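# Swap fluorescent tube for LED tube in fixture

## Task

Remove the old fluorescent tube from the light fixture and set it lying flat on the carton's floor. The carton is loose, and at the end it must rest flat with all of it on the bench. Seat the LED tube so it is locked in both lampholders with its white face pointing up. A tube breaks, which fails the job, if it travels fast while ungripped (for example a drop of more than a few centimetres) or while it is in contact with anything other than the robot. Nothing counts as done if it only stays in place because the robot holds it. Finish by releasing everything and moving the grippers away.

## Robot and tools

Robot: two arms, left_arm and right_arm, each with six joints and a parallel gripper. Joint order everywhere (rows, result lists): waist, shoulder, elbow, wrist pitch, wrist yaw, wrist roll. Stated ranges in radians, per arm: waist -2.618 to 3.054, shoulder 0.000 to 3.142, elbow 0.000 to 3.142, wrist pitch -1.571 to 1.571, wrist yaw -1.571 to 1.571, wrist roll -2.094 to 2.094. True ends may differ by up to 0.036 rad either way.

Frame: one shared scene frame, origin on the table top midway between the arms, +x out over the table, +z up, left_arm on the +y side. Arm names are not image sides. Bases may be tilted; mounting plates and the rear metal frame are fixed obstacles and count as part of the nearby arm for "too close" messages. Printed hand positions can be slightly off, more when reaching far. The gripper's fingers point along its +z and close along its y; end_effector_position is the point between the pads, about 1 cm behind the tips.

A row is 14 numbers, always both arms: left_arm's 6 joint values then its opening, then right_arm's 6 joint values then its opening. Joint values are scaled offsets in [-1, 1]: 1.0 equals 1.202 rad (waist), 1.258 (shoulder), 1.238 (elbow), 2.073 (wrist pitch), 2.022 (wrist yaw and wrist roll). Openings are absolute, +1 fully open, -1 closed.

execute_actions(actions): a list of actions; each action is a table of up to 15 rows, one row per 1/30 s step, with the last row repeated to fill 15 steps (one action = 0.5 s). Joint values in every row are offsets from the joint angles at the start of that action, not from the previous row; for the first action they are measured from the last reported angles. An action asking any joint to go more than 0.036 rad beyond its range end is rejected for both arms; if the first action fails this, or any action is malformed, nothing in the call runs. An empty list just returns state and images. Results include "joint sent to its limit" when a joint was pushed to its true end.

move(target, speed, blocking): target is one 14-number row of offsets measured from the Joint positions in the last result that showed them (not from where the arm is when the move begins). All joints follow paths finishing together, so grippers trace curves; duration 0.5 to 10 s, cut off at 10 s. speed is the top rate in rad/s of the joint with the longest travel, 0.01 to 2, default 0.5. Paths ignore obstacles and the other arm. Finger openings apply at the start. blocking=false returns after 0.5 s while motion continues; then use wait(0) to check, and no other actions or moves are accepted until its end is reported (or call stop). The extra "move:" line reports the ending (done, off_target, moving, held, fault), limits=held or limits=none, and each arm's joint farthest from target.



Results: the state line gives each gripper's position (metres) and quat_wxyz. Joint positions and Joint velocities list six joints (rad, rad/s) plus finger gap (m; 0.094 fully open). Joint targets shows what joints are currently being driven to. grip_measured is opening on the command scale; readings may be off by about 1 mm. Step readings list joint angles at some steps; HELD marks steps where an arm's row was held back. "joint command not followed" means a clearance check altered targets. Torques include offsets and friction. MOTOR HOT appears from 75 °C; at 90 °C the arm stops for 10 s; at 100 °C it drops its load and falls (OVER-TEMPERATURE FAULT).

Motion limits: each step, a joint's target stays within 0.202 (waist), 0.258 (shoulder), 0.238 (elbow), 0.573 (wrist pitch), 0.522 (yaw, roll) rad of its measured angle, and targets are scaled back if they would move the gripper more than 70 mm; big moves need several actions, and unfinished motion should be re-commanded. Zero offsets can let an arm sag: in a reply's first call send offsets back to the intended angles, then zeros.

Gripping: command about 0.03 below grip_measured for a firm hold, less for lighter; pads give roughly 50 to 62 N, less on thin parts.

Avoid: dropping or fast-moving a loose tube, letting a tube bump anything, knocking items off the table, tipping or sliding the carton off the bench, arms colliding or pressing each other, hard pushes, and long heavy holds that overheat motors. Loose objects may occasionally be nudged. The robot keeps running during thinking, and faster, smoother, lower-effort work is better.

Each tool is called after "Call:" as a command line: name --argument value for each argument, lists and objects as JSON in quotes; but a table of rows of numbers goes row by row, as --pt "numbers of a row", without its own name.

## Session

I'll start by reading the current state and camera images.

Call:
execute_actions --actions '[]'

Scene clock: 0.00 s.
left_arm: end_effector_position=(+0.3701, +0.2419, +0.3413) grip_measured=+1.000 end_effector_quat_wxyz=(-0.119, -0.416, +0.742, -0.511) | right_arm: end_effector_position=(+0.3315, -0.0925, +0.2030) grip_measured=+1.000 end_effector_quat_wxyz=(+0.084, +0.323, +0.694, +0.638)
Joint names: [waist, shoulder, elbow, wrist pitch, wrist yaw, wrist roll]
Joint positions: left_arm=[ 0.169  1.702  1.9   -1.422  1.073 -1.13   0.094] | right_arm=[ 0.302  1.497  0.712  0.534 -0.81   1.692  0.094]
Joint velocities: left_arm=[-0.002 -0.007  0.002  0.022 -0.037 -0.037  0.   ] | right_arm=[ 0.002 -0.002  0.002 -0.007  0.051 -0.007  0.   ]
Joint torques (N m, as the arm reports them, + toward a larger angle): no reading
Motor temperatures (°C, as the motors report them): left_arm=[28 26 29 25 27 25] | right_arm=[29 27 28 28 25 28]
Joint targets: left_arm=[0.169 1.692 1.909 -1.422 1.085 -1.126] | right_arm=[0.302 1.485 0.725 0.546 -0.813 1.686]

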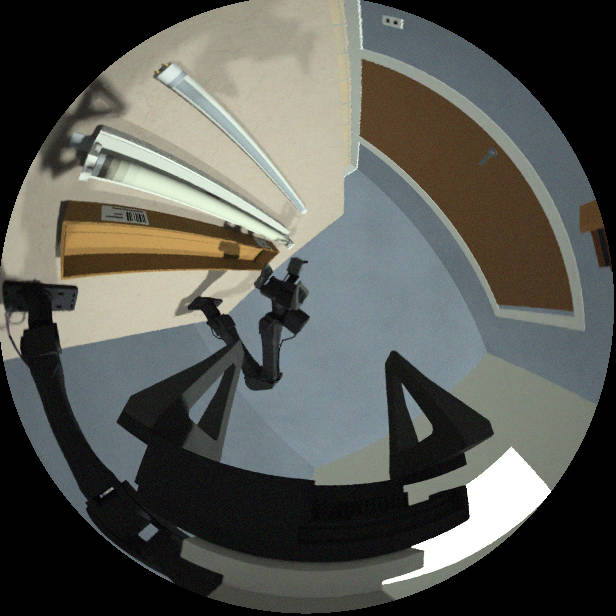

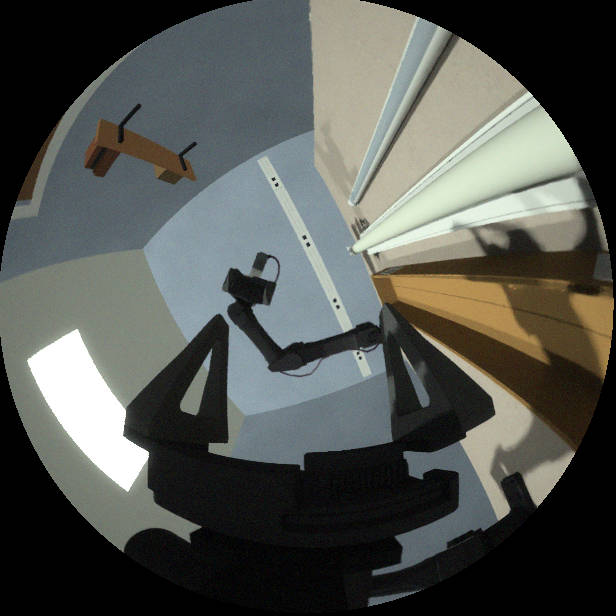

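Call:
move --target '[-0.1406,-0.1606,-0.3231,0.0589,-0.5307,0.5589,1,-0.2512,0.0024,0.6365,-0.8847,0.4006,-0.8368,1]' --speed 1.0

Scene clock: 36.90 s.
left_arm: end_effector_position=(+0.3351, +0.3436, +0.1977) grip_measured=+1.000 end_effector_quat_wxyz=(+0.122, +0.026, +0.992, -0.009) | right_arm: end_effector_position=(+0.2648, -0.3249, +0.1936) grip_measured=+1.000 end_effector_quat_wxyz=(+0.125, +0.060, +0.990, -0.003)
Joint names: [waist, shoulder, elbow, wrist pitch, wrist yaw, wrist roll]
Joint positions: left_arm=[ 0.008  1.529  1.514 -1.31   0.009 -0.009  0.094] | right_arm=[ 0.01   1.497  1.466 -1.289 -0.008  0.01   0.094]
Joint velocities: left_arm=[-0.012 -0.002 -0.017 -0.051  0.037 -0.007  0.   ] | right_arm=[-0.017 -0.012 -0.012  0.095  0.007 -0.022  0.   ]
Joint torques (N m, as the arm reports them, + toward a larger angle): left_arm=[-0.79 -7.71  4.19  0.83 -0.11  0.07] | right_arm=[-0.95 -6.18  8.38  0.61  0.08 -0.12]
Motor temperatures (°C, as the motors report them): left_arm=[29 30 32 26 28 25] | right_arm=[29 29 31 31 25 28]
Joint targets: left_arm=[-0.000 1.500 1.500 -1.300 0.000 0.000] | right_arm=[-0.000 1.500 1.500 -1.299 -0.000 -0.000]
move: off_target (left_arm, right_arm); limits=none; left_arm: farthest joint: the shoulder, 0.029 radians from its target (0.202 radians at the start); right_arm: farthest joint: the elbow, 0.034 radians from its target (0.788 radians at the start)

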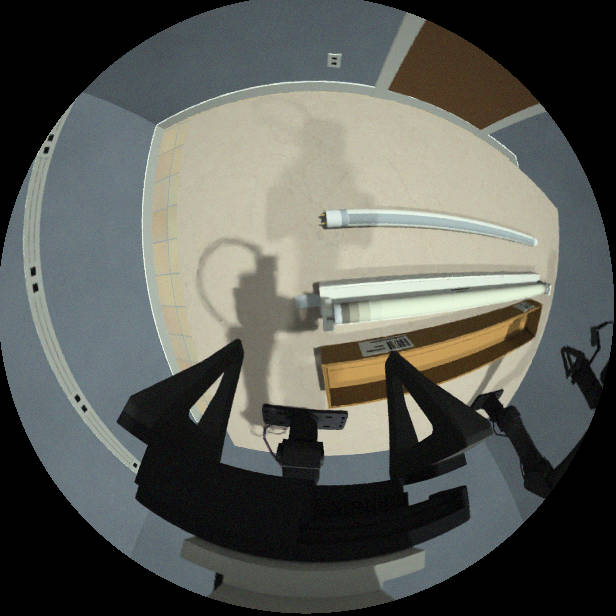

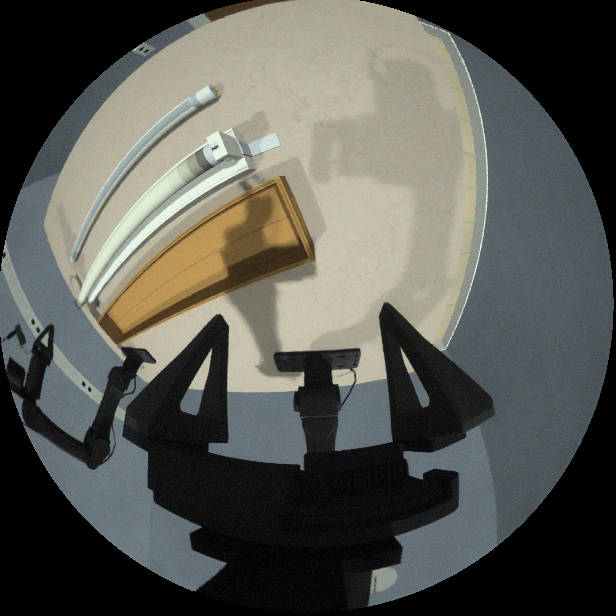

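Call:
zoom_image --camera "cam_right_wrist" --region '[160, 60, 340, 240]'

Call:
zoom_image --camera "cam_left_wrist" --region '[270, 190, 450, 370]'

Region (160, 60, 340, 240) of cam_right_wrist's 616x616 image, scaled by 2.800, with more detail than that image has.

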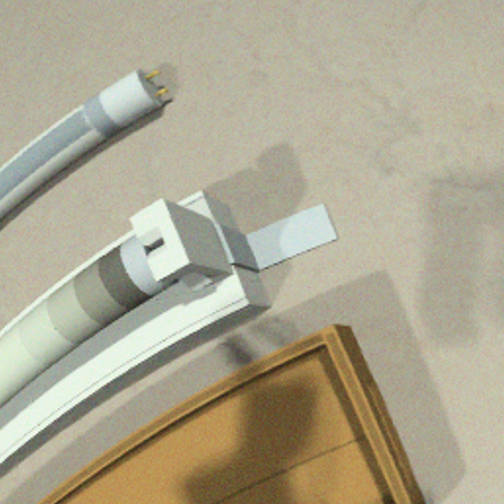

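Region (270, 190, 450, 370) of cam_left_wrist's 616x616 image, scaled by 2.800, with more detail than that image has.

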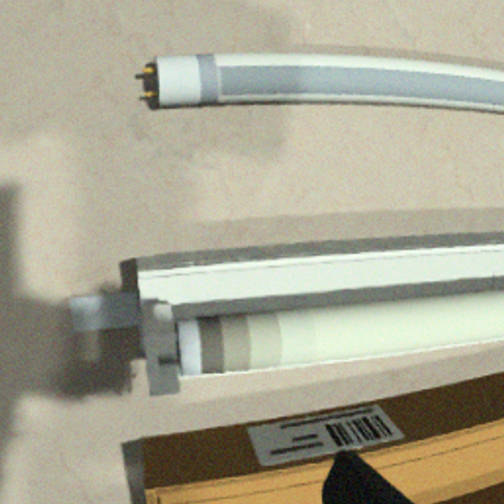

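Call:
zoom_image --camera "cam_left_wrist" --region '[210, 320, 420, 500]'

Call:
zoom_image --camera "cam_right_wrist" --region '[200, 280, 410, 460]'

Region (210, 320, 420, 500) of cam_left_wrist's 616x616 image, scaled by 2.400, with more detail than that image has; it fills the top 432 rows of this view, and the rest is white.

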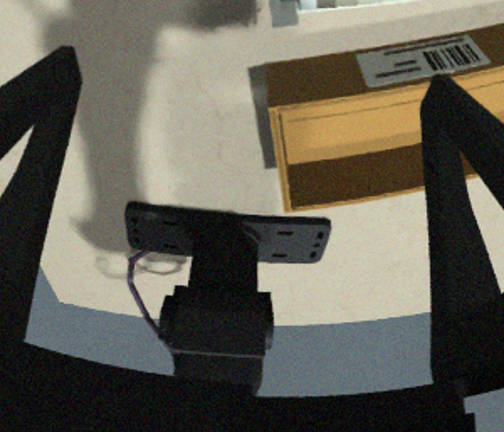

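Region (200, 280, 410, 460) of cam_right_wrist's 616x616 image, scaled by 2.400, with more detail than that image has; it fills the top 432 rows of this view, and the rest is white.

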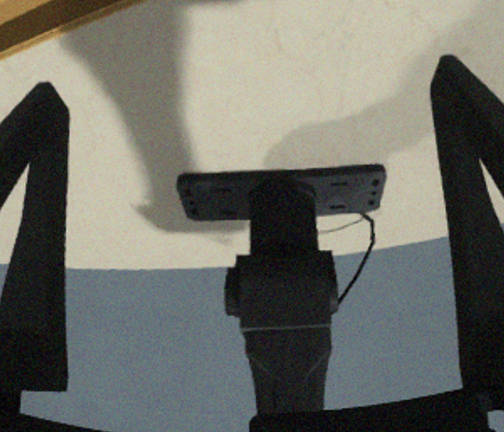

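Call:
move --target '[-0.3087,0.1976,0.0548,-0.0314,-0.0045,0.5079,0.1,0.4176,-0.0517,-0.4515,0.4462,0.0885,0.8739,0.1]' --speed 1.0

Scene clock: 159.63 s.
left_arm: end_effector_position=(+0.3124, +0.2313, +0.1333) grip_measured=+0.103 end_effector_quat_wxyz=(-0.008, +0.657, +0.754, -0.005) | right_arm: end_effector_position=(+0.3196, -0.1769, +0.1039) grip_measured=+0.103 end_effector_quat_wxyz=(+0.213, +0.626, +0.712, +0.237)
Joint names: [waist, shoulder, elbow, wrist pitch, wrist yaw, wrist roll]
Joint positions: left_arm=[-0.356  1.772  1.549 -1.366  0.005  1.009  0.052] | right_arm=[ 0.502  1.471  0.914 -0.382  0.156  1.771  0.052]
Joint velocities: left_arm=[ 0.002  0.007 -0.002  0.007 -0.022  0.022  0.001] | right_arm=[-0.012  0.007 -0.002 -0.007 -0.037  0.037 -0.001]
Joint torques (N m, as the arm reports them, + toward a larger angle): left_arm=[-0.56 -6.73  7.6   0.06 -0.07  0.08] | right_arm=[  0.91 -10.25   6.02   1.49   0.25   0.05]
Motor temperatures (°C, as the motors report them): left_arm=[29 32 33 27 27 25] | right_arm=[29 30 34 30 25 28]
Joint targets: left_arm=[-0.363 1.778 1.582 -1.375 0.000 1.018] | right_arm=[0.512 1.432 0.907 -0.364 0.171 1.777]
move: off_target (left_arm, right_arm); limits=none; left_arm: farthest joint: the elbow, 0.033 radians from its target (0.068 radians at the start); right_arm: farthest joint: the shoulder, 0.039 radians from its target (0.065 radians at the start)

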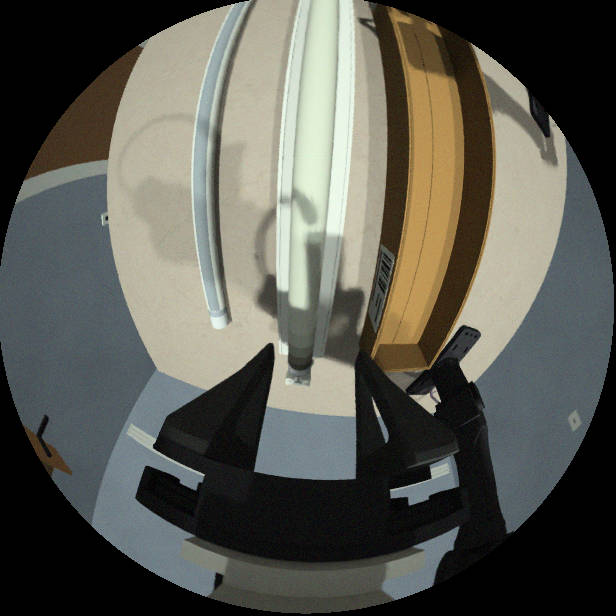

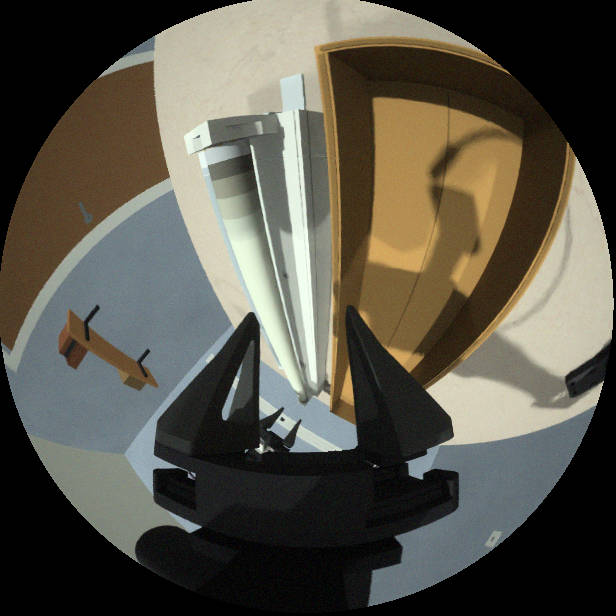

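Call:
zoom_image --camera "cam_right_wrist" --region '[170, 60, 350, 240]'

Call:
zoom_image --camera "cam_left_wrist" --region '[250, 300, 370, 420]'

Region (170, 60, 350, 240) of cam_right_wrist's 616x616 image, scaled by 2.800, with more detail than that image has.

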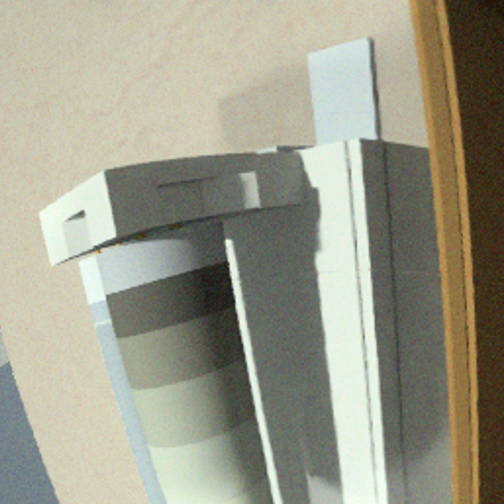

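Region (250, 300, 370, 420) of cam_left_wrist's 616x616 image, scaled by 4.200, with more detail than that image has.

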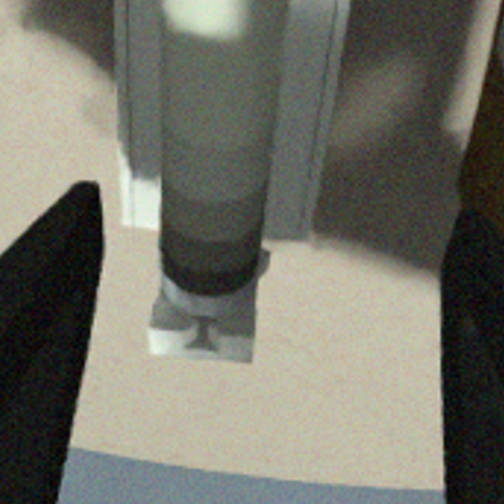

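Call:
zoom_image --camera "cam_left_wrist" --region '[180, 120, 420, 280]'

Region (180, 120, 420, 280) of cam_left_wrist's 616x616 image, scaled by 2.100, with more detail than that image has.

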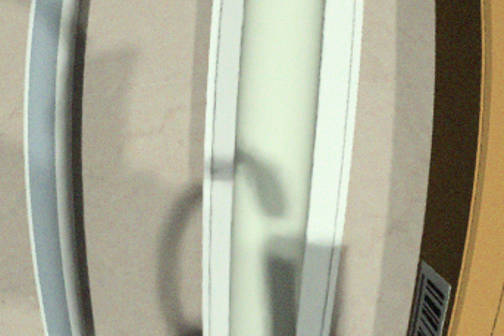

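Call:
move --target '[-0.0017,0.0223,-0.0759,0.0695,-0.005,0.0114,0.1,-0.0191,0.0358,0.088,0.0154,0.0045,-0.0104,0.1]' --speed 0.2

Scene clock: 227.83 s.
left_arm: end_effector_position=(+0.3247, +0.2267, +0.1058) grip_measured=+0.103 end_effector_quat_wxyz=(+0.007, +0.662, +0.749, +0.002) | right_arm: end_effector_position=(+0.3426, -0.1728, +0.1241) grip_measured=+0.103 end_effector_quat_wxyz=(+0.228, +0.623, +0.702, +0.260)
Joint names: [waist, shoulder, elbow, wrist pitch, wrist yaw, wrist roll]
Joint positions: left_arm=[-0.356  1.795  1.468 -1.23   0.     1.022  0.052] | right_arm=[ 0.49   1.504  0.99  -0.366  0.156  1.763  0.052]
Joint velocities: left_arm=[-0.002 -0.012  0.002  0.037 -0.022  0.007  0.   ] | right_arm=[-0.002 -0.002 -0.012 -0.037  0.022  0.081 -0.001]
Joint torques (N m, as the arm reports them, + toward a larger angle): left_arm=[-0.13 -7.07  4.1   0.32 -0.08  0.09] | right_arm=[-1.01 -6.13  8.83  1.55  0.19 -0.17]
Motor temperatures (°C, as the motors report them): left_arm=[29 33 37 26 27 25] | right_arm=[29 32 33 32 25 28]
Joint targets: left_arm=[-0.358 1.800 1.455 -1.222 -0.005 1.032] | right_arm=[0.479 1.516 1.023 -0.350 0.166 1.750]
move: off_target (right_arm); limits=none; left_arm: farthest joint: the elbow, 0.013 radians from its target (0.094 radians at the start); right_arm: farthest joint: the elbow, 0.033 radians from its target (0.109 radians at the start)

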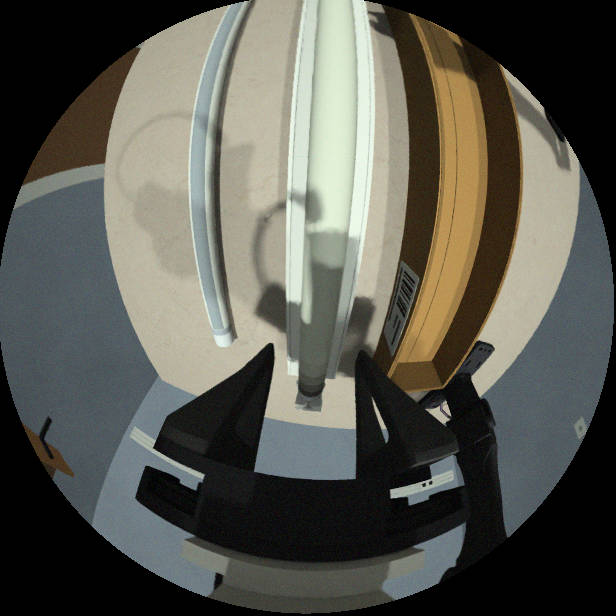

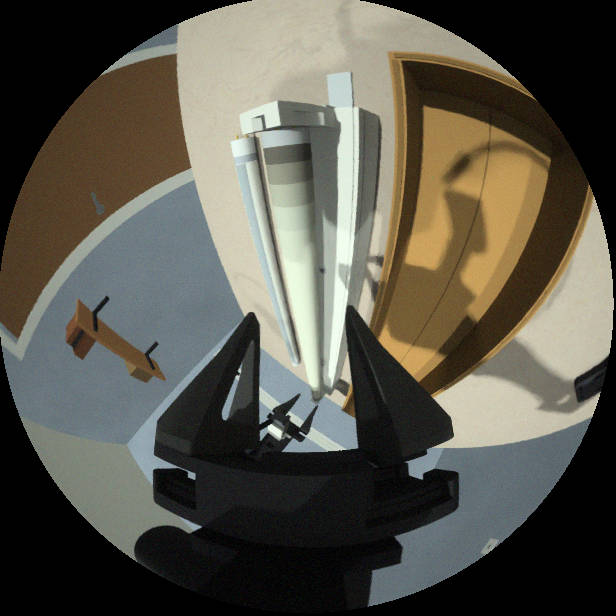

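Call:
zoom_image --camera "cam_left_wrist" --region '[250, 310, 380, 430]'

Call:
zoom_image --camera "cam_right_wrist" --region '[220, 80, 400, 340]'

Region (250, 310, 380, 430) of cam_left_wrist's 616x616 image, scaled by 3.877, with more detail than that image has; it fills the top 465 rows of this view, and the rest is white.

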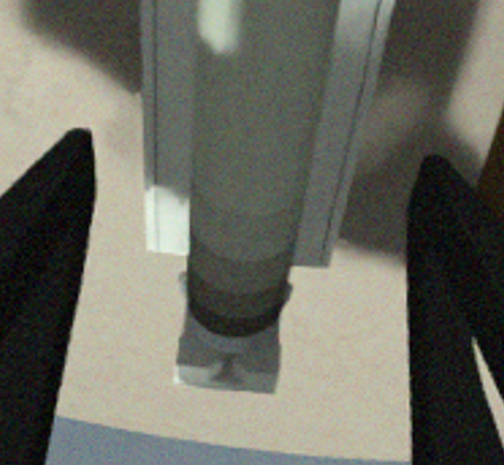

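Region (220, 80, 400, 340) of cam_right_wrist's 616x616 image, scaled by 1.938, with more detail than that image has; it fills the left 349 columns of this view, and the rest is white.

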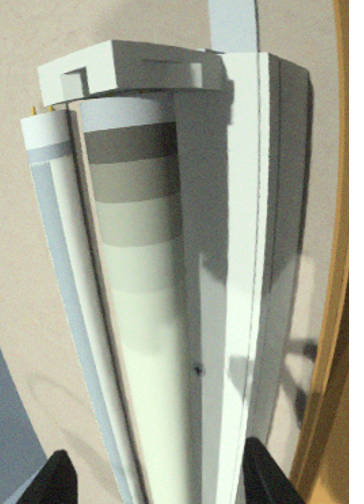

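Call:
zoom_image --camera "cam_left_wrist" --region '[270, 140, 390, 240]'

Region (270, 140, 390, 240) of cam_left_wrist's 616x616 image, scaled by 4.200, with more detail than that image has.

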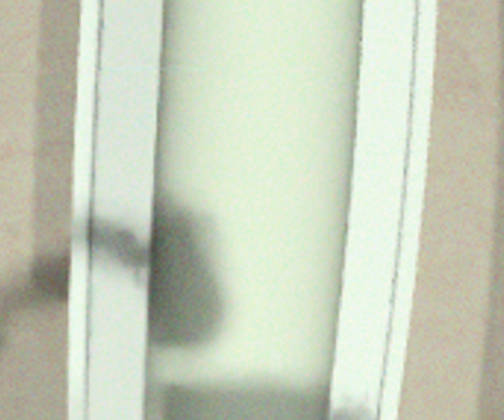

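Call:
move --target '[-0.0017,0.0342,-0.0953,0.0661,-0.0025,0.005,0.1,-0.0241,0.1176,0.0372,0.0661,-0.0104,-0.0148,-0.06]' --speed 0.15

Scene clock: 272.10 s.
left_arm: end_effector_position=(+0.3254, +0.2265, +0.0679) grip_measured=+0.103 end_effector_quat_wxyz=(+0.001, +0.663, +0.749, +0.000) | right_arm: end_effector_position=(+0.3669, -0.1677, +0.0914) grip_measured=-0.057 end_effector_quat_wxyz=(+0.222, +0.622, +0.706, +0.257)
Joint names: [waist, shoulder, elbow, wrist pitch, wrist yaw, wrist roll]
Joint positions: left_arm=[-0.356  1.832  1.363 -1.1   -0.     1.024  0.052] | right_arm=[ 0.473  1.645  1.003 -0.247  0.135  1.746  0.044]
Joint velocities: left_arm=[ 0.017  0.002 -0.007 -0.007 -0.007 -0.007 -0.001] | right_arm=[ 0.002  0.012 -0.007 -0.037 -0.037 -0.022  0.001]
Joint torques (N m, as the arm reports them, + toward a larger angle): left_arm=[-0.13 -7.25  3.98  0.29 -0.08  0.08] | right_arm=[-0.96 -7.82  8.62  1.59  0.11 -0.14]
Motor temperatures (°C, as the motors report them): left_arm=[29 33 34 26 27 25] | right_arm=[29 31 35 33 25 28]
Joint targets: left_arm=[-0.358 1.838 1.350 -1.092 -0.005 1.033] | right_arm=[0.462 1.652 1.036 -0.229 0.136 1.733]
move: off_target (right_arm); limits=none; left_arm: farthest joint: the elbow, 0.013 radians from its target (0.118 radians at the start); right_arm: farthest joint: the elbow, 0.034 radians from its target (0.046 radians at the start)

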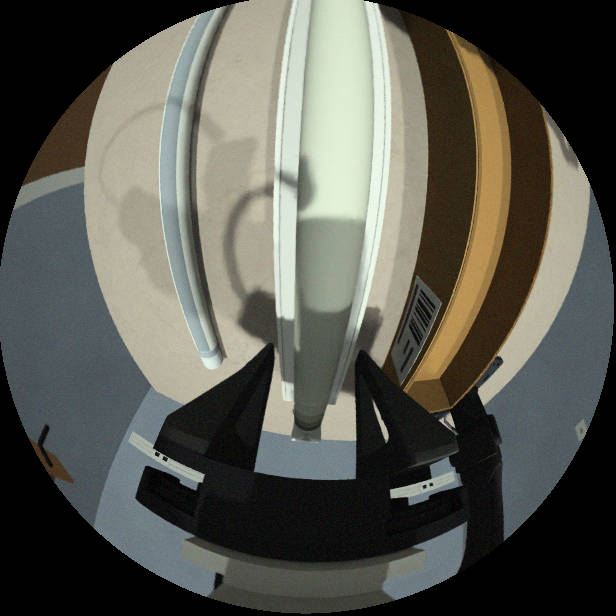

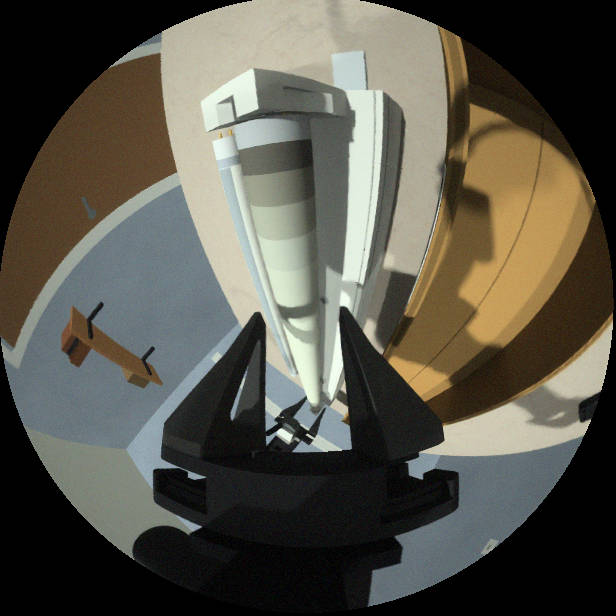

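Call:
zoom_image --camera "cam_left_wrist" --region '[250, 320, 380, 450]'

Call:
zoom_image --camera "cam_right_wrist" --region '[235, 270, 365, 400]'

Region (250, 320, 380, 450) of cam_left_wrist's 616x616 image, scaled by 3.877, with more detail than that image has.

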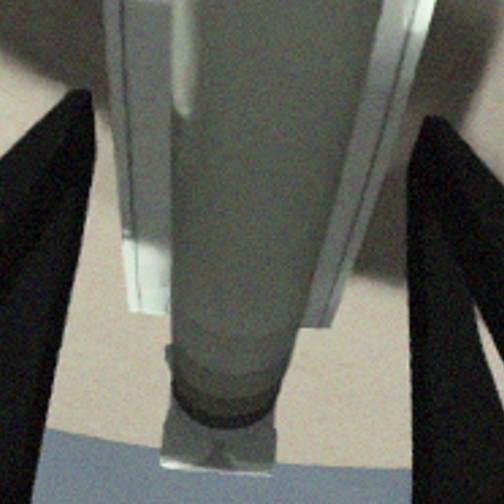

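Region (235, 270, 365, 400) of cam_right_wrist's 616x616 image, scaled by 3.877, with more detail than that image has.

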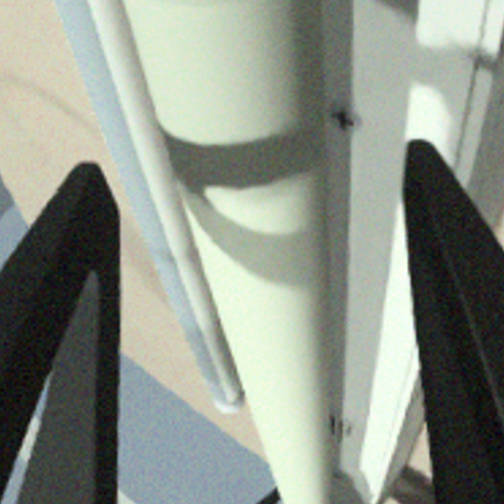

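Call:
move --target '[-0.0017,0.0087,-0.0226,0.0125,-0.0025,0.0,-0.1,-0.0166,0.0684,0.038,0.0434,0.0084,-0.0099,-0.1]' --speed 0.1

Scene clock: 291.63 s.
left_arm: end_effector_position=(+0.3257, +0.2263, +0.0644) grip_measured=-0.098 end_effector_quat_wxyz=(+0.003, +0.663, +0.749, +0.001) | right_arm: end_effector_position=(+0.3822, -0.1669, +0.0753) grip_measured=-0.097 end_effector_quat_wxyz=(+0.226, +0.623, +0.704, +0.257)
Joint names: [waist, shoulder, elbow, wrist pitch, wrist yaw, wrist roll]
Joint positions: left_arm=[-0.356  1.832  1.349 -1.081 -0.     1.024  0.042] | right_arm=[ 0.463  1.724  1.016 -0.176  0.138  1.74   0.042]
Joint velocities: left_arm=[-0.002 -0.007 -0.022  0.007 -0.007 -0.051  0.   ] | right_arm=[-0.017 -0.002 -0.007 -0.022 -0.051  0.022 -0.   ]
Joint torques (N m, as the arm reports them, + toward a larger angle): left_arm=[-0.15 -6.78  3.95  0.3  -0.08 -0.01] | right_arm=[-0.91 -8.44  8.64  1.6   0.22 -0.11]
Motor temperatures (°C, as the motors report them): left_arm=[29 34 34 26 27 25] | right_arm=[29 31 36 33 25 28]
Joint targets: left_arm=[-0.358 1.843 1.335 -1.074 -0.005 1.024] | right_arm=[0.453 1.731 1.050 -0.157 0.152 1.726]
move: off_target (right_arm); limits=none; left_arm: farthest joint: the elbow, 0.014 radians from its target (0.028 radians at the start); right_arm: farthest joint: the elbow, 0.034 radians from its target (0.048 radians at the start)

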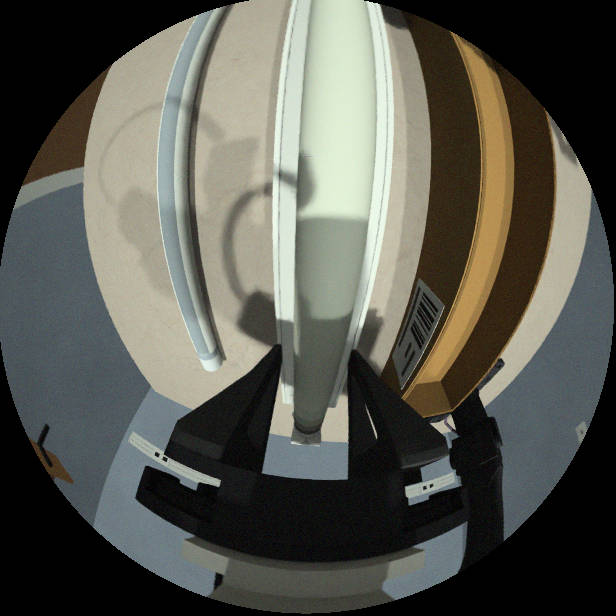

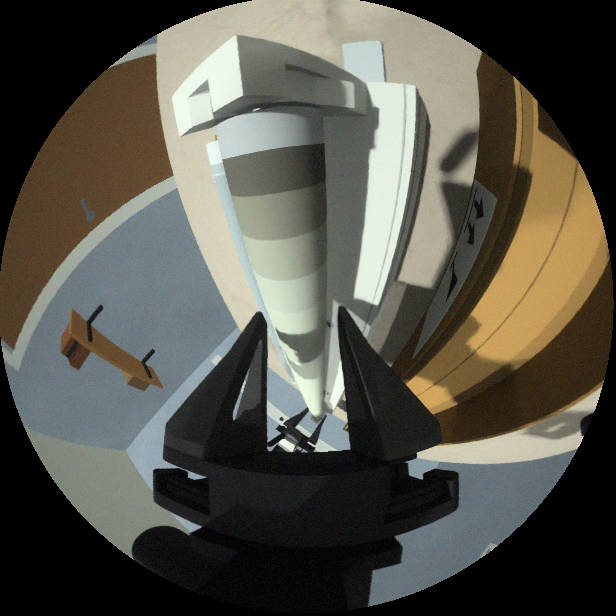

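Call:
zoom_image --camera "cam_right_wrist" --region '[235, 270, 365, 400]'

Call:
zoom_image --camera "cam_right_wrist" --region '[160, 20, 400, 200]'

Region (235, 270, 365, 400) of cam_right_wrist's 616x616 image, scaled by 3.877, with more detail than that image has.

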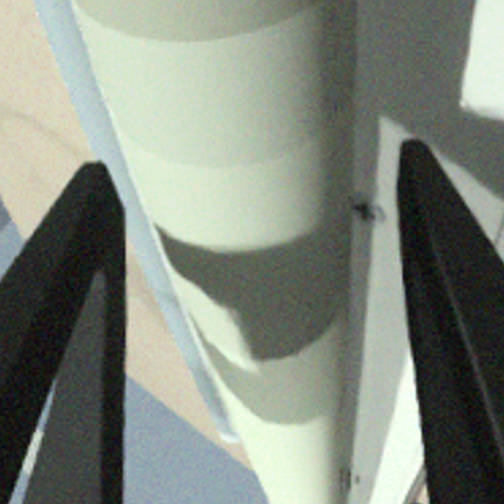

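Region (160, 20, 400, 200) of cam_right_wrist's 616x616 image, scaled by 2.100, with more detail than that image has; it fills the top 378 rows of this view, and the rest is white.

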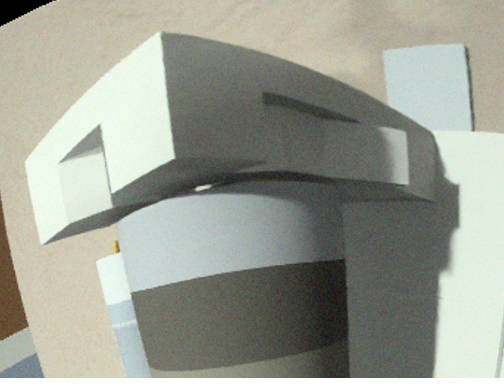

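Call:
move --target '[0,-0.0095,0.008,0,0,0,-0.49,0,-0.0127,0.0105,0.004,0.0025,0,-0.49]' --speed 0.1

Scene clock: 298.47 s.
left_arm: end_effector_position=(+0.3255, +0.2263, +0.0644) grip_measured=-0.473 end_effector_quat_wxyz=(+0.003, +0.663, +0.749, +0.001) | right_arm: end_effector_position=(+0.3822, -0.1668, +0.0753) grip_measured=-0.466 end_effector_quat_wxyz=(+0.226, +0.622, +0.704, +0.258)
Joint names: [waist, shoulder, elbow, wrist pitch, wrist yaw, wrist roll]
Joint positions: left_arm=[-0.356  1.832  1.349 -1.082  0.     1.024  0.025] | right_arm=[ 0.463  1.724  1.016 -0.175  0.137  1.74   0.025]
Joint velocities: left_arm=[ 0.007  0.007 -0.012 -0.007 -0.022 -0.022 -0.001] | right_arm=[ 0.002 -0.002  0.007 -0.051  0.051  0.037 -0.001]
Joint torques (N m, as the arm reports them, + toward a larger angle): left_arm=[ 0.07 -8.68  5.79  0.22 -0.03  0.  ] | right_arm=[  0.03 -10.68   7.37   1.48   0.12  -0.01]
Motor temperatures (°C, as the motors report them): left_arm=[29 34 34 26 27 25] | right_arm=[29 32 36 33 25 28]
Joint targets: left_arm=[-0.356 1.820 1.359 -1.081 -0.000 1.024] | right_arm=[0.463 1.708 1.029 -0.167 0.143 1.739]
move: done; limits=none; left_arm: farthest joint: the shoulder, 0.012 radians from its target (0.012 radians at the start); right_arm: farthest joint: the shoulder, 0.016 radians from its target (0.016 radians at the start)

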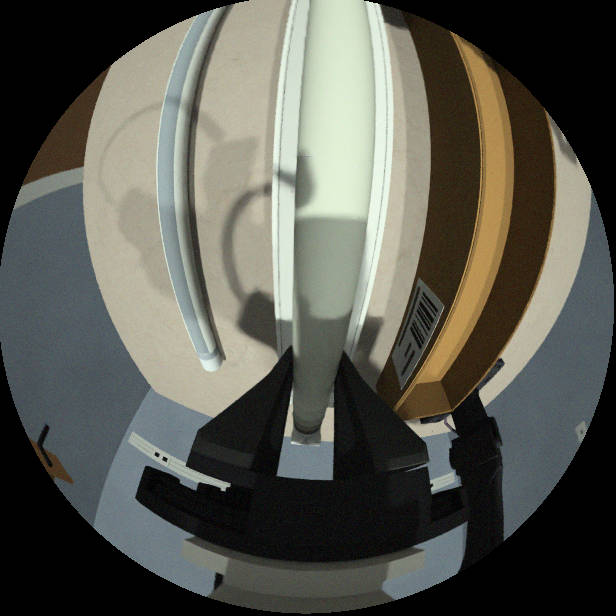

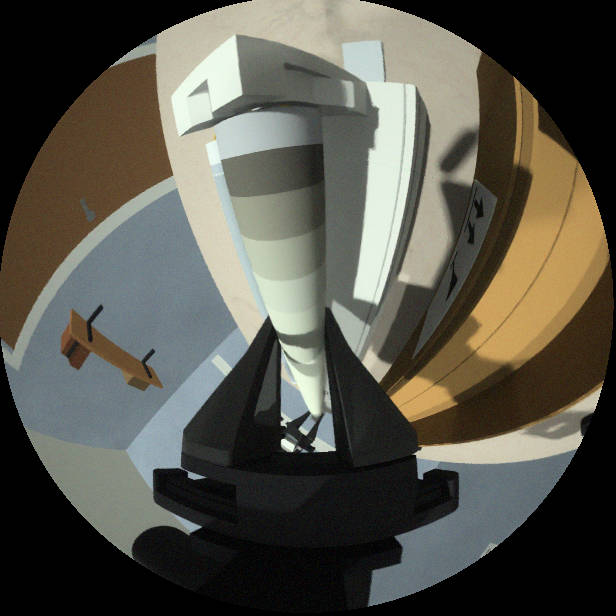

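Call:
move --target '[-0.0704,-0.1622,-0.2019,0.1312,-0.0767,-0.0346,-0.05,-0.0216,0.0859,0.2229,-0.165,-0.0203,0.0094,-0.5]' --speed 0.25

Scene clock: 330.83 s.
left_arm: end_effector_position=(+0.3268, +0.2263, +0.0651) grip_measured=-0.052 end_effector_quat_wxyz=(+0.084, +0.658, +0.742, +0.095) | right_arm: end_effector_position=(+0.3826, -0.1659, +0.0743) grip_measured=-0.466 end_effector_quat_wxyz=(+0.166, +0.642, +0.725, +0.188)
Joint names: [waist, shoulder, elbow, wrist pitch, wrist yaw, wrist roll]
Joint positions: left_arm=[-0.433  1.657  1.114 -0.819 -0.147  0.964  0.045] | right_arm=[ 0.449  1.825  1.253 -0.501  0.098  1.751  0.025]
Joint velocities: left_arm=[ 0.002  0.002  0.022 -0.007 -0.037  0.007  0.   ] | right_arm=[ 0.022 -0.002 -0.012 -0.022  0.022  0.007  0.001]
Joint torques (N m, as the arm reports them, + toward a larger angle): left_arm=[-0.72 -8.76  4.09  0.72 -0.18 -0.12] | right_arm=[-0.99 -9.8   9.1   0.89  0.09  0.09]
Motor temperatures (°C, as the motors report them): left_arm=[29 36 35 26 27 25] | right_arm=[29 33 35 33 25 28]
Joint targets: left_arm=[-0.441 1.629 1.099 -0.810 -0.155 0.954] | right_arm=[0.437 1.832 1.292 -0.517 0.096 1.758]
move: off_target (left_arm, right_arm); limits=none; left_arm: farthest joint: the shoulder, 0.029 radians from its target (0.204 radians at the start); right_arm: farthest joint: the elbow, 0.039 radians from its target (0.276 radians at the start)

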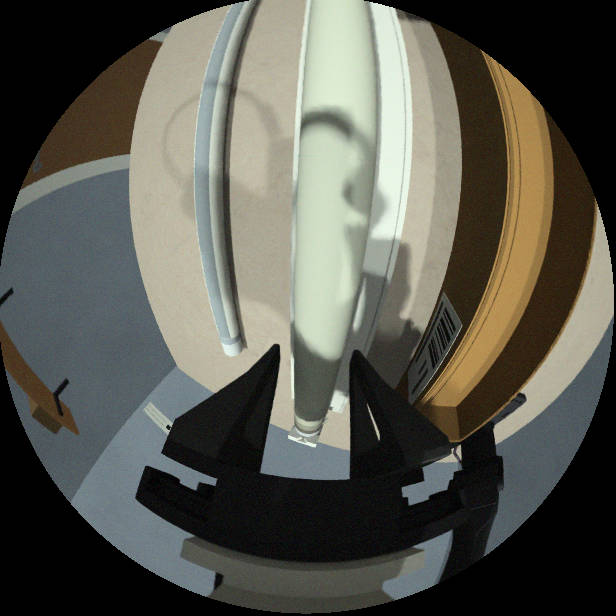

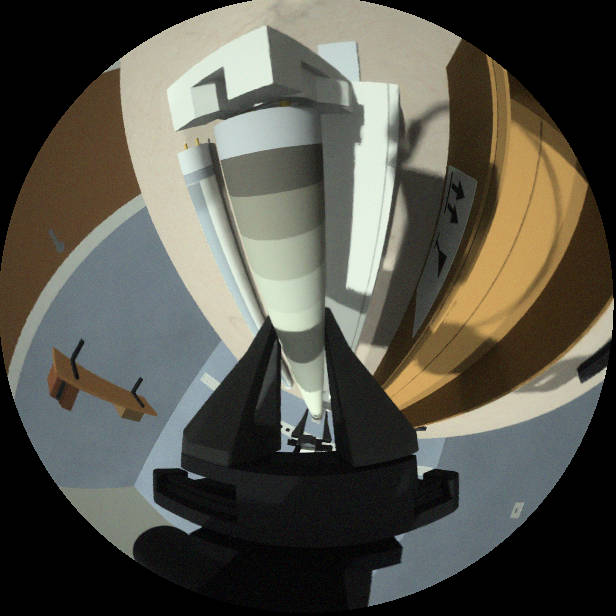

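Call:
zoom_image --camera "cam_right_wrist" --region '[160, 20, 370, 170]'

Region (160, 20, 370, 170) of cam_right_wrist's 616x616 image, scaled by 2.400, with more detail than that image has; it fills the top 360 rows of this view, and the rest is white.

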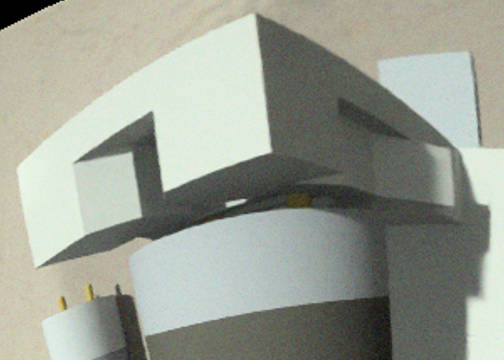

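Call:
move --target '[-0.082,-0.1351,-0.1995,0.137,-0.089,-0.0262,-0.05,-0.025,0.1208,0.2553,-0.1688,-0.0227,-0.003,-0.5]' --speed 0.3

Scene clock: 349.57 s.
left_arm: end_effector_position=(+0.3256, +0.2262, +0.0639) grip_measured=-0.052 end_effector_quat_wxyz=(+0.164, +0.643, +0.725, +0.184) | right_arm: end_effector_position=(+0.3818, -0.1659, +0.0731) grip_measured=-0.466 end_effector_quat_wxyz=(+0.097, +0.656, +0.740, +0.112)
Joint names: [waist, shoulder, elbow, wrist pitch, wrist yaw, wrist roll]
Joint positions: left_arm=[-0.523  1.515  0.881 -0.544 -0.316  0.923  0.045] | right_arm=[ 0.431  1.974  1.532 -0.834  0.051  1.75   0.025]
Joint velocities: left_arm=[-0.012 -0.012 -0.002  0.022 -0.007 -0.037  0.   ] | right_arm=[-0.007  0.002 -0.002 -0.051  0.051  0.081  0.   ]
Joint torques (N m, as the arm reports them, + toward a larger angle): left_arm=[-0.74 -7.58  4.26  1.08 -0.3  -0.13] | right_arm=[ -1.13 -11.48   8.89   0.58   0.07  -0.04]
Motor temperatures (°C, as the motors report them): left_arm=[29 36 35 27 27 25] | right_arm=[29 34 36 33 25 28]
Joint targets: left_arm=[-0.531 1.487 0.867 -0.535 -0.327 0.911] | right_arm=[0.419 1.977 1.569 -0.851 0.052 1.746]
move: off_target (left_arm, right_arm); limits=none; left_arm: farthest joint: the shoulder, 0.028 radians from its target (0.170 radians at the start); right_arm: farthest joint: the elbow, 0.037 radians from its target (0.316 radians at the start)

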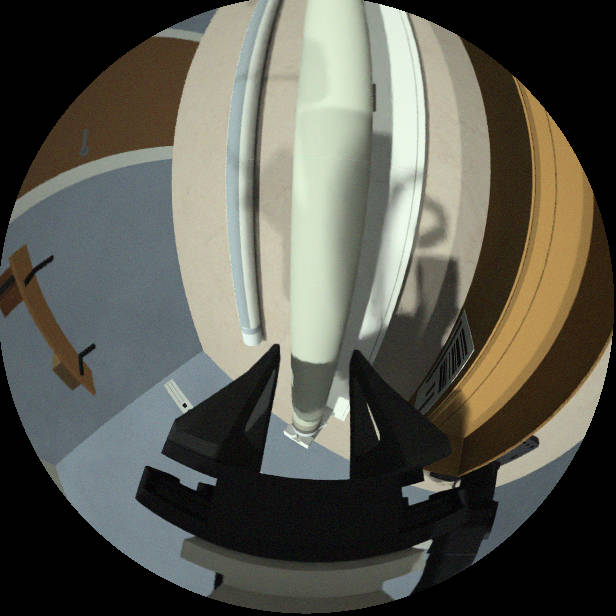

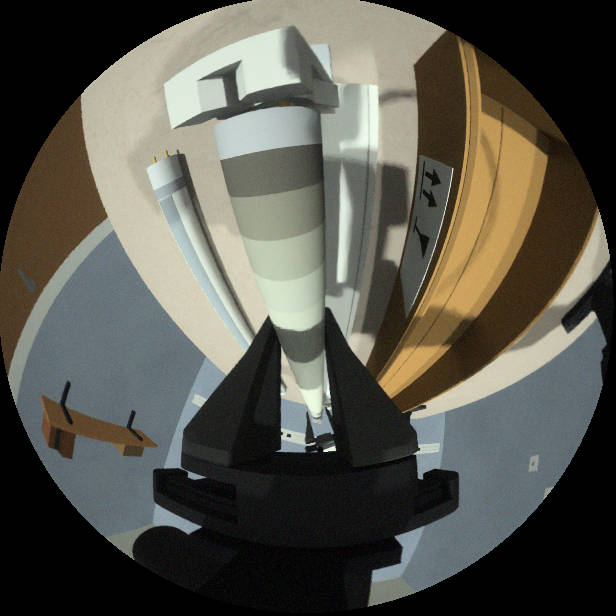

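Call:
move --target '[-0.0727,-0.0803,-0.1511,0.1211,-0.0853,-0.0114,-0.15,-0.0225,0.1471,0.2892,-0.1684,-0.0183,-0.0099,-0.5]' --speed 0.3

Scene clock: 355.43 s.
left_arm: end_effector_position=(+0.3259, +0.2265, +0.0639) grip_measured=-0.147 end_effector_quat_wxyz=(+0.227, +0.624, +0.703, +0.257) | right_arm: end_effector_position=(+0.3813, -0.1661, +0.0718) grip_measured=-0.466 end_effector_quat_wxyz=(+0.030, +0.661, +0.749, +0.036)
Joint names: [waist, shoulder, elbow, wrist pitch, wrist yaw, wrist roll]
Joint positions: left_arm=[-0.602  1.441  0.708 -0.304 -0.476  0.913  0.04 ] | right_arm=[ 0.416  2.163  1.849 -1.164  0.013  1.739  0.025]
Joint velocities: left_arm=[ 0.007  0.002  0.007  0.037 -0.037  0.022  0.001] | right_arm=[-0.017  0.017 -0.002 -0.007 -0.007 -0.022  0.   ]
Joint torques (N m, as the arm reports them, + toward a larger angle): left_arm=[-0.76 -6.87  4.21  1.31 -0.39 -0.13] | right_arm=[ -0.95 -13.41   8.71   0.19   0.    -0.09]
Motor temperatures (°C, as the motors report them): left_arm=[29 36 35 27 27 25] | right_arm=[29 34 36 32 25 28]
Joint targets: left_arm=[-0.611 1.414 0.694 -0.294 -0.489 0.900] | right_arm=[0.404 2.159 1.890 -1.183 0.014 1.730]
move: off_target (left_arm, right_arm); limits=none; left_arm: farthest joint: the shoulder, 0.027 radians from its target (0.101 radians at the start); right_arm: farthest joint: the elbow, 0.041 radians from its target (0.358 radians at the start)

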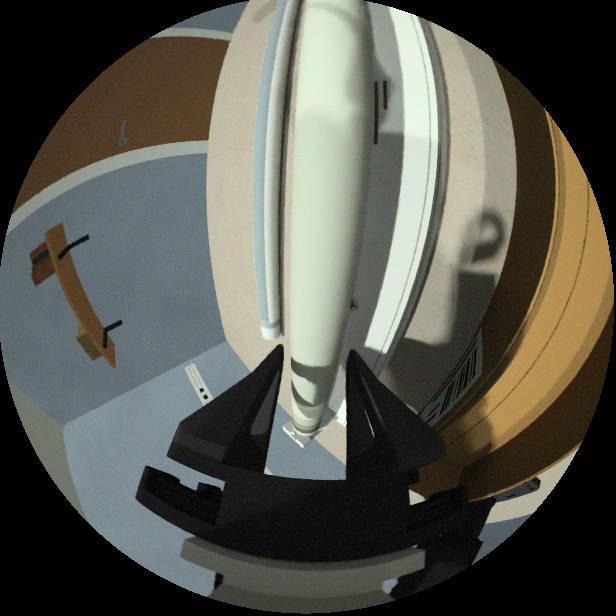

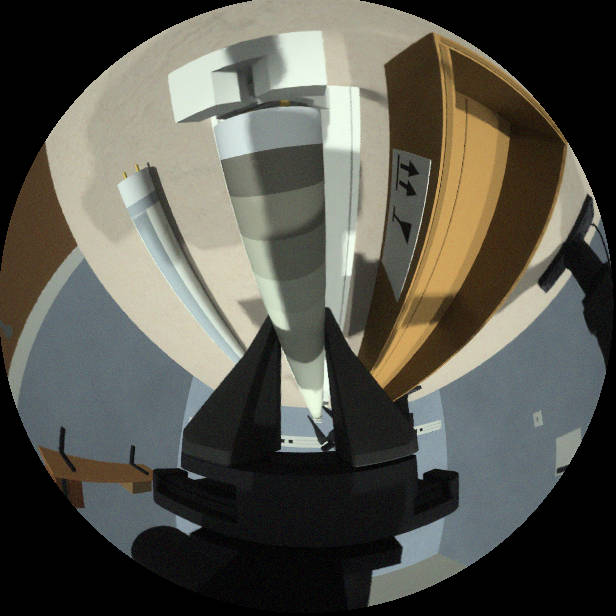

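Call:
move --target '[0,-0.008,0.008,0.002,-0.002,0,-0.15,-0.0158,0.1312,0.2488,-0.1264,-0.0129,-0.0069,-0.5]' --speed 0.3

Call:
zoom_image --camera "cam_left_wrist" --region '[250, 320, 380, 450]'

Call:
zoom_image --camera "cam_right_wrist" --region '[160, 20, 370, 170]'

Scene clock: 367.63 s.
left_arm: end_effector_position=(+0.3260, +0.2265, +0.0640) grip_measured=-0.147 end_effector_quat_wxyz=(+0.227, +0.623, +0.703, +0.257) | right_arm: end_effector_position=(+0.3811, -0.1663, +0.0703) grip_measured=-0.466 end_effector_quat_wxyz=(-0.016, +0.662, +0.749, -0.017)
Joint names: [waist, shoulder, elbow, wrist pitch, wrist yaw, wrist roll]
Joint positions: left_arm=[-0.602  1.441  0.708 -0.304 -0.476  0.912  0.04 ] | right_arm=[ 0.407  2.329  2.12  -1.409 -0.009  1.73   0.025]
Joint velocities: left_arm=[-0.012  0.012 -0.007  0.007  0.022 -0.007 -0.   ] | right_arm=[ 0.012 -0.017 -0.002 -0.037  0.007 -0.037  0.001]
Joint torques (N m, as the arm reports them, + toward a larger angle): left_arm=[ 0.06 -5.39  6.07  1.22 -0.3  -0.01] | right_arm=[ -0.8  -14.35   8.39  -0.01   0.02  -0.07]
Motor temperatures (°C, as the motors report them): left_arm=[29 35 35 28 27 25] | right_arm=[29 36 36 32 25 28]
Joint targets: left_arm=[-0.602 1.431 0.718 -0.300 -0.480 0.912] | right_arm=[0.397 2.328 2.158 -1.425 -0.013 1.725]
move: off_target (right_arm); limits=none; left_arm: farthest joint: the shoulder, 0.010 radians from its target (0.010 radians at the start); right_arm: farthest joint: the elbow, 0.037 radians from its target (0.308 radians at the start)

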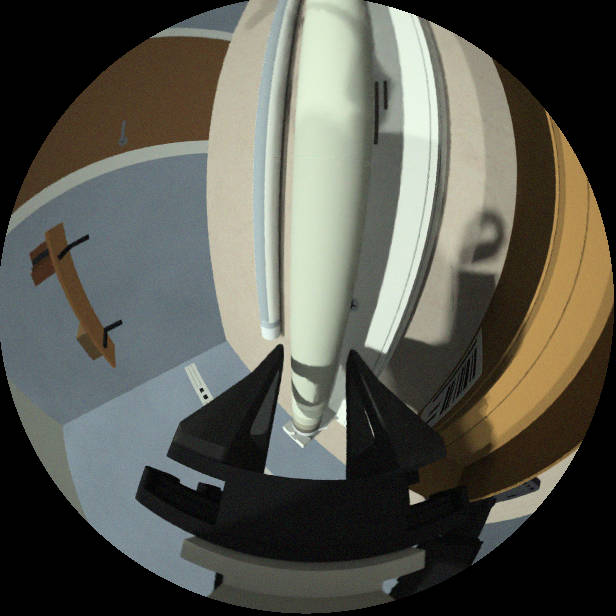

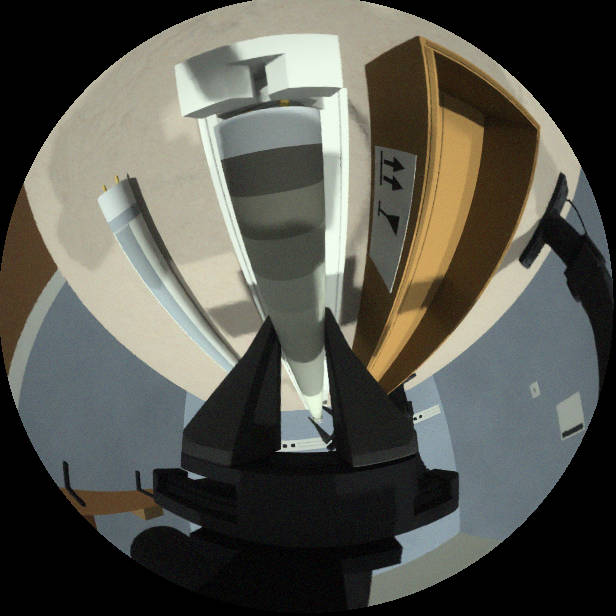

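Region (250, 320, 380, 450) of cam_left_wrist's 616x616 image, scaled by 3.877, with more detail than that image has.

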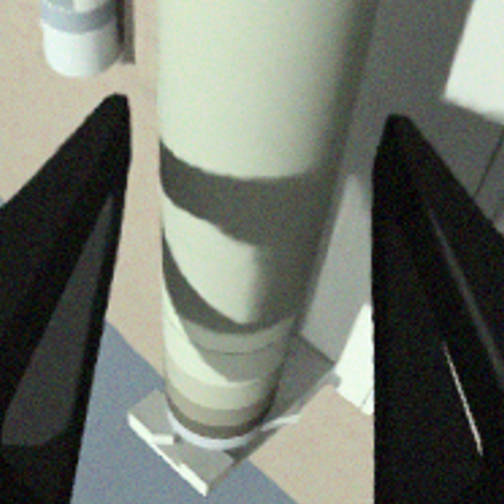

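Region (160, 20, 370, 170) of cam_right_wrist's 616x616 image, scaled by 2.400, with more detail than that image has; it fills the top 360 rows of this view, and the rest is white.

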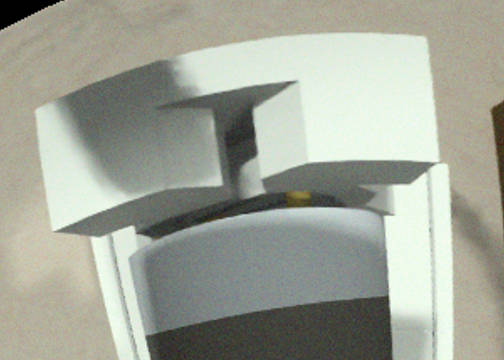

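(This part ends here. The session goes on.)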